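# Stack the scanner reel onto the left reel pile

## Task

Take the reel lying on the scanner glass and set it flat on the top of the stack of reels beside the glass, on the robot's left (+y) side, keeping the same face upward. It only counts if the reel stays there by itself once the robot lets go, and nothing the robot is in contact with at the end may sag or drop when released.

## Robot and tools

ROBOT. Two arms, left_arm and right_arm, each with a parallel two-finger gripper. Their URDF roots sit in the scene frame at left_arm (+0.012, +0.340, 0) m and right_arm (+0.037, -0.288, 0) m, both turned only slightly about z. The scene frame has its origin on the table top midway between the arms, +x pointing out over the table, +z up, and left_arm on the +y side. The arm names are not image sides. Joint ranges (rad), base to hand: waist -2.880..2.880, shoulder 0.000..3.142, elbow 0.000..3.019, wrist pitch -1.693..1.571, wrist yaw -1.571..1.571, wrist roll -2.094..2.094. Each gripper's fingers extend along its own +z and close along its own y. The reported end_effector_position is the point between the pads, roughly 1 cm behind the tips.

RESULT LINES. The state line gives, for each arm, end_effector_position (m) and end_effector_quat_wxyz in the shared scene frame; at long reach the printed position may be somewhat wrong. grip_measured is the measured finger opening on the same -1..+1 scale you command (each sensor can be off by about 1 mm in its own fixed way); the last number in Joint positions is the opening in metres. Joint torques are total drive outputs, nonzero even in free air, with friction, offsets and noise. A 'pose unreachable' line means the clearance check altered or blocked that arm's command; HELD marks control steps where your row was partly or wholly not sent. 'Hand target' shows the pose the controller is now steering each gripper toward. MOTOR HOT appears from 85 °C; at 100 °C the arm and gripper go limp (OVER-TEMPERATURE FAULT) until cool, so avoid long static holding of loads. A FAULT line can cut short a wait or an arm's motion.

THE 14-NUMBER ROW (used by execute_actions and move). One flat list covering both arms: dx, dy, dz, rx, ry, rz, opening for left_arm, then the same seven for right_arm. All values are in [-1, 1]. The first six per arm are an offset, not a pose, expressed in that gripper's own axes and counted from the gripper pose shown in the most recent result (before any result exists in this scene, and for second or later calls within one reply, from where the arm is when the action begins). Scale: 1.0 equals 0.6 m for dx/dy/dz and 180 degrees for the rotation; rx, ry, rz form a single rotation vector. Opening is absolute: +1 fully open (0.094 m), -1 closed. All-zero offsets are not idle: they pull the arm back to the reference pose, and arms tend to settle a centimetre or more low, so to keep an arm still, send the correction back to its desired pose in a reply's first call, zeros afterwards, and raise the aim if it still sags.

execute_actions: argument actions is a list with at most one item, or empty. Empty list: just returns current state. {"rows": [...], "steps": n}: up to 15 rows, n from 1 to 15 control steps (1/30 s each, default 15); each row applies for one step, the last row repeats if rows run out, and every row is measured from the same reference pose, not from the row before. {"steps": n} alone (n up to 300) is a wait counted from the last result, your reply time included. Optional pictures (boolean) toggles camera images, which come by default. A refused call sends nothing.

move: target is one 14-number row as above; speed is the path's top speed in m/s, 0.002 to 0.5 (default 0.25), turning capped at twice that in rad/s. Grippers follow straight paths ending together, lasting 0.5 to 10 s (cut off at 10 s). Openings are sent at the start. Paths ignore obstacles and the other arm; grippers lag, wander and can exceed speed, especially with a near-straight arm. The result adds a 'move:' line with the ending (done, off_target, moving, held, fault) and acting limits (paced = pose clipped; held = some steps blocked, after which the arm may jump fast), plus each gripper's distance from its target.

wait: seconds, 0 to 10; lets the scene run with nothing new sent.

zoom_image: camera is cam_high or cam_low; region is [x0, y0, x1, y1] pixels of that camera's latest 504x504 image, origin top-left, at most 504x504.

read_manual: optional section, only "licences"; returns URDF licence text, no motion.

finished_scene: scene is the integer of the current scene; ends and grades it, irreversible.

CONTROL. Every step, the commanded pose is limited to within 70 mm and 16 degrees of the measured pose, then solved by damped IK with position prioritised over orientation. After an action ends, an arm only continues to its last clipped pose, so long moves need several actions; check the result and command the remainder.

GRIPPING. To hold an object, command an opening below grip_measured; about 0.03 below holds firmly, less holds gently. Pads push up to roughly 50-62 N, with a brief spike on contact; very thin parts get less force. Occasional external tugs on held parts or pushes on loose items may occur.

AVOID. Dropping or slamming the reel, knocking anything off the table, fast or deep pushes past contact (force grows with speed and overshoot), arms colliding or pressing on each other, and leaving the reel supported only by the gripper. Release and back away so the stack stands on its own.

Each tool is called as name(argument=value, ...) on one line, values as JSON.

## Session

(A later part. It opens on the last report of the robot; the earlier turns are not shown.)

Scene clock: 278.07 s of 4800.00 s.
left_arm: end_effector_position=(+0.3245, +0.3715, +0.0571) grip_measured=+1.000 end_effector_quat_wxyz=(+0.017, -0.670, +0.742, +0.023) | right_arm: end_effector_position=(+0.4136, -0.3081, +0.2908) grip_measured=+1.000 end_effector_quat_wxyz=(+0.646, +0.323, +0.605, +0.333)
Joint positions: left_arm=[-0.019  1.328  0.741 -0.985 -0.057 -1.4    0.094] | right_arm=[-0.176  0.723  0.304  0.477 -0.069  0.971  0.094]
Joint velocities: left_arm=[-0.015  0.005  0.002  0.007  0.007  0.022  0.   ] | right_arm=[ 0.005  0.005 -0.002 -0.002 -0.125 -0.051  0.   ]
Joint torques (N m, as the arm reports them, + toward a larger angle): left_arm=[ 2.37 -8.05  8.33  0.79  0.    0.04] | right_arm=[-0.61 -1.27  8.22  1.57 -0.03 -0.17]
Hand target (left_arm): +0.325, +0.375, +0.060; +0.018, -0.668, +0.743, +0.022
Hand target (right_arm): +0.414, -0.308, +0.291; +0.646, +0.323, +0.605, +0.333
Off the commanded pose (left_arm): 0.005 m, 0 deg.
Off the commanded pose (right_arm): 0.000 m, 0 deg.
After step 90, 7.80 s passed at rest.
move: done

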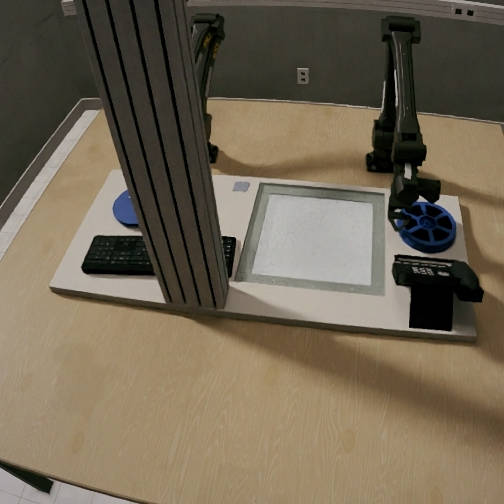

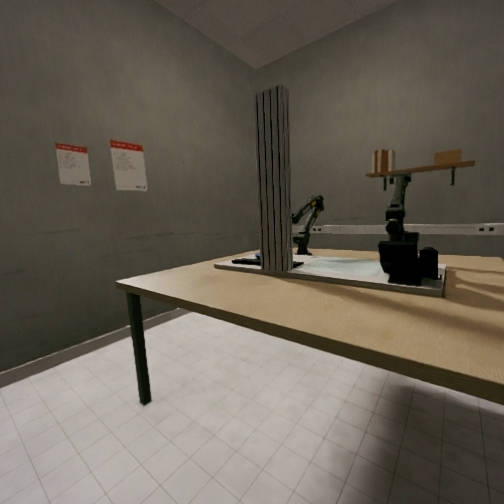

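move(target=[0.12,-0.008,-0.04,0,0,0,1, 0,0,0,0,0,0,1], speed=0.1)

zoom_image(camera="cam_high", region=[385, 180, 465, 260])

Scene clock: 282.93 s of 4800.00 s.
left_arm: end_effector_position=(+0.3087, +0.3023, +0.0598) grip_measured=+1.000 end_effector_quat_wxyz=(+0.004, -0.665, +0.746, +0.040) | right_arm: end_effector_position=(+0.4136, -0.3081, +0.2908) grip_measured=+1.000 end_effector_quat_wxyz=(+0.646, +0.323, +0.605, +0.333)
Joint positions: left_arm=[-0.247  1.32   0.741 -1.048 -0.057 -1.616  0.094] | right_arm=[-0.176  0.723  0.304  0.477 -0.069  0.971  0.094]
Joint velocities: left_arm=[ 0.015 -0.024 -0.002 -0.007 -0.007 -0.066  0.   ] | right_arm=[-0.005 -0.015 -0.007 -0.007  0.051  0.007  0.   ]
Joint torques (N m, as the arm reports them, + toward a larger angle): left_arm=[ 1.05 -9.32 10.35  0.25 -0.16 -0.34] | right_arm=[-0.64 -1.29  8.22  1.58 -0.03 -0.17]
Hand target (left_arm): +0.320, +0.300, +0.076; +0.018, -0.670, +0.742, +0.026
Hand target (right_arm): +0.414, -0.308, +0.291; +0.646, +0.323, +0.605, +0.333
Off the commanded pose (left_arm): 0.022 m, 3 deg.
Off the commanded pose (right_arm): 0.000 m, 0 deg.
After step 90, 0.63 s passed at rest.
move: off_target (left_arm)

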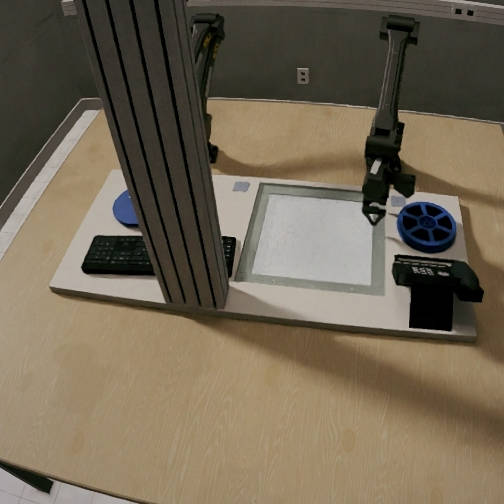

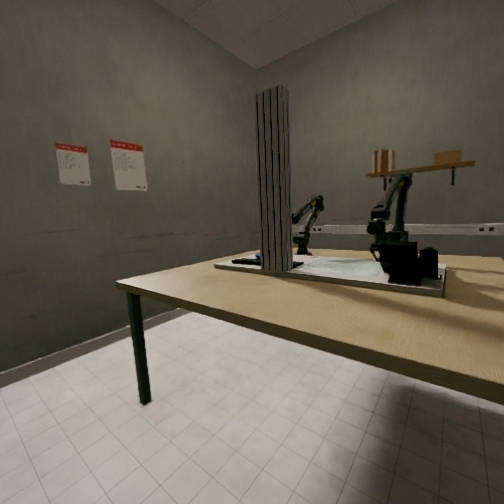

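Region (385, 180, 465, 260) of cam_high's 504x504 image, scaled by 6.300, with more detail than that image has.

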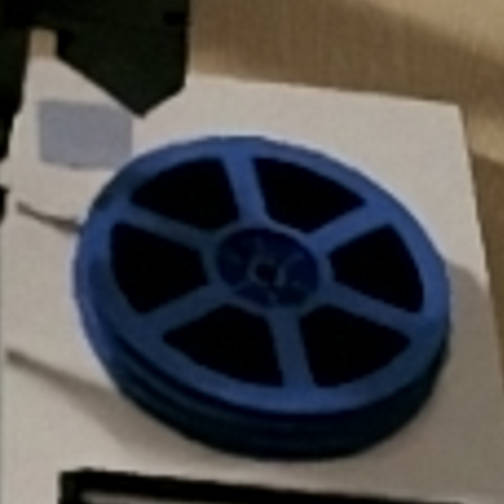

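The reel is now flat and centred on the pile with the same side up, and the gripper isn't touching it.

finished_scene(scene=2)

The scene is finished: the task was done.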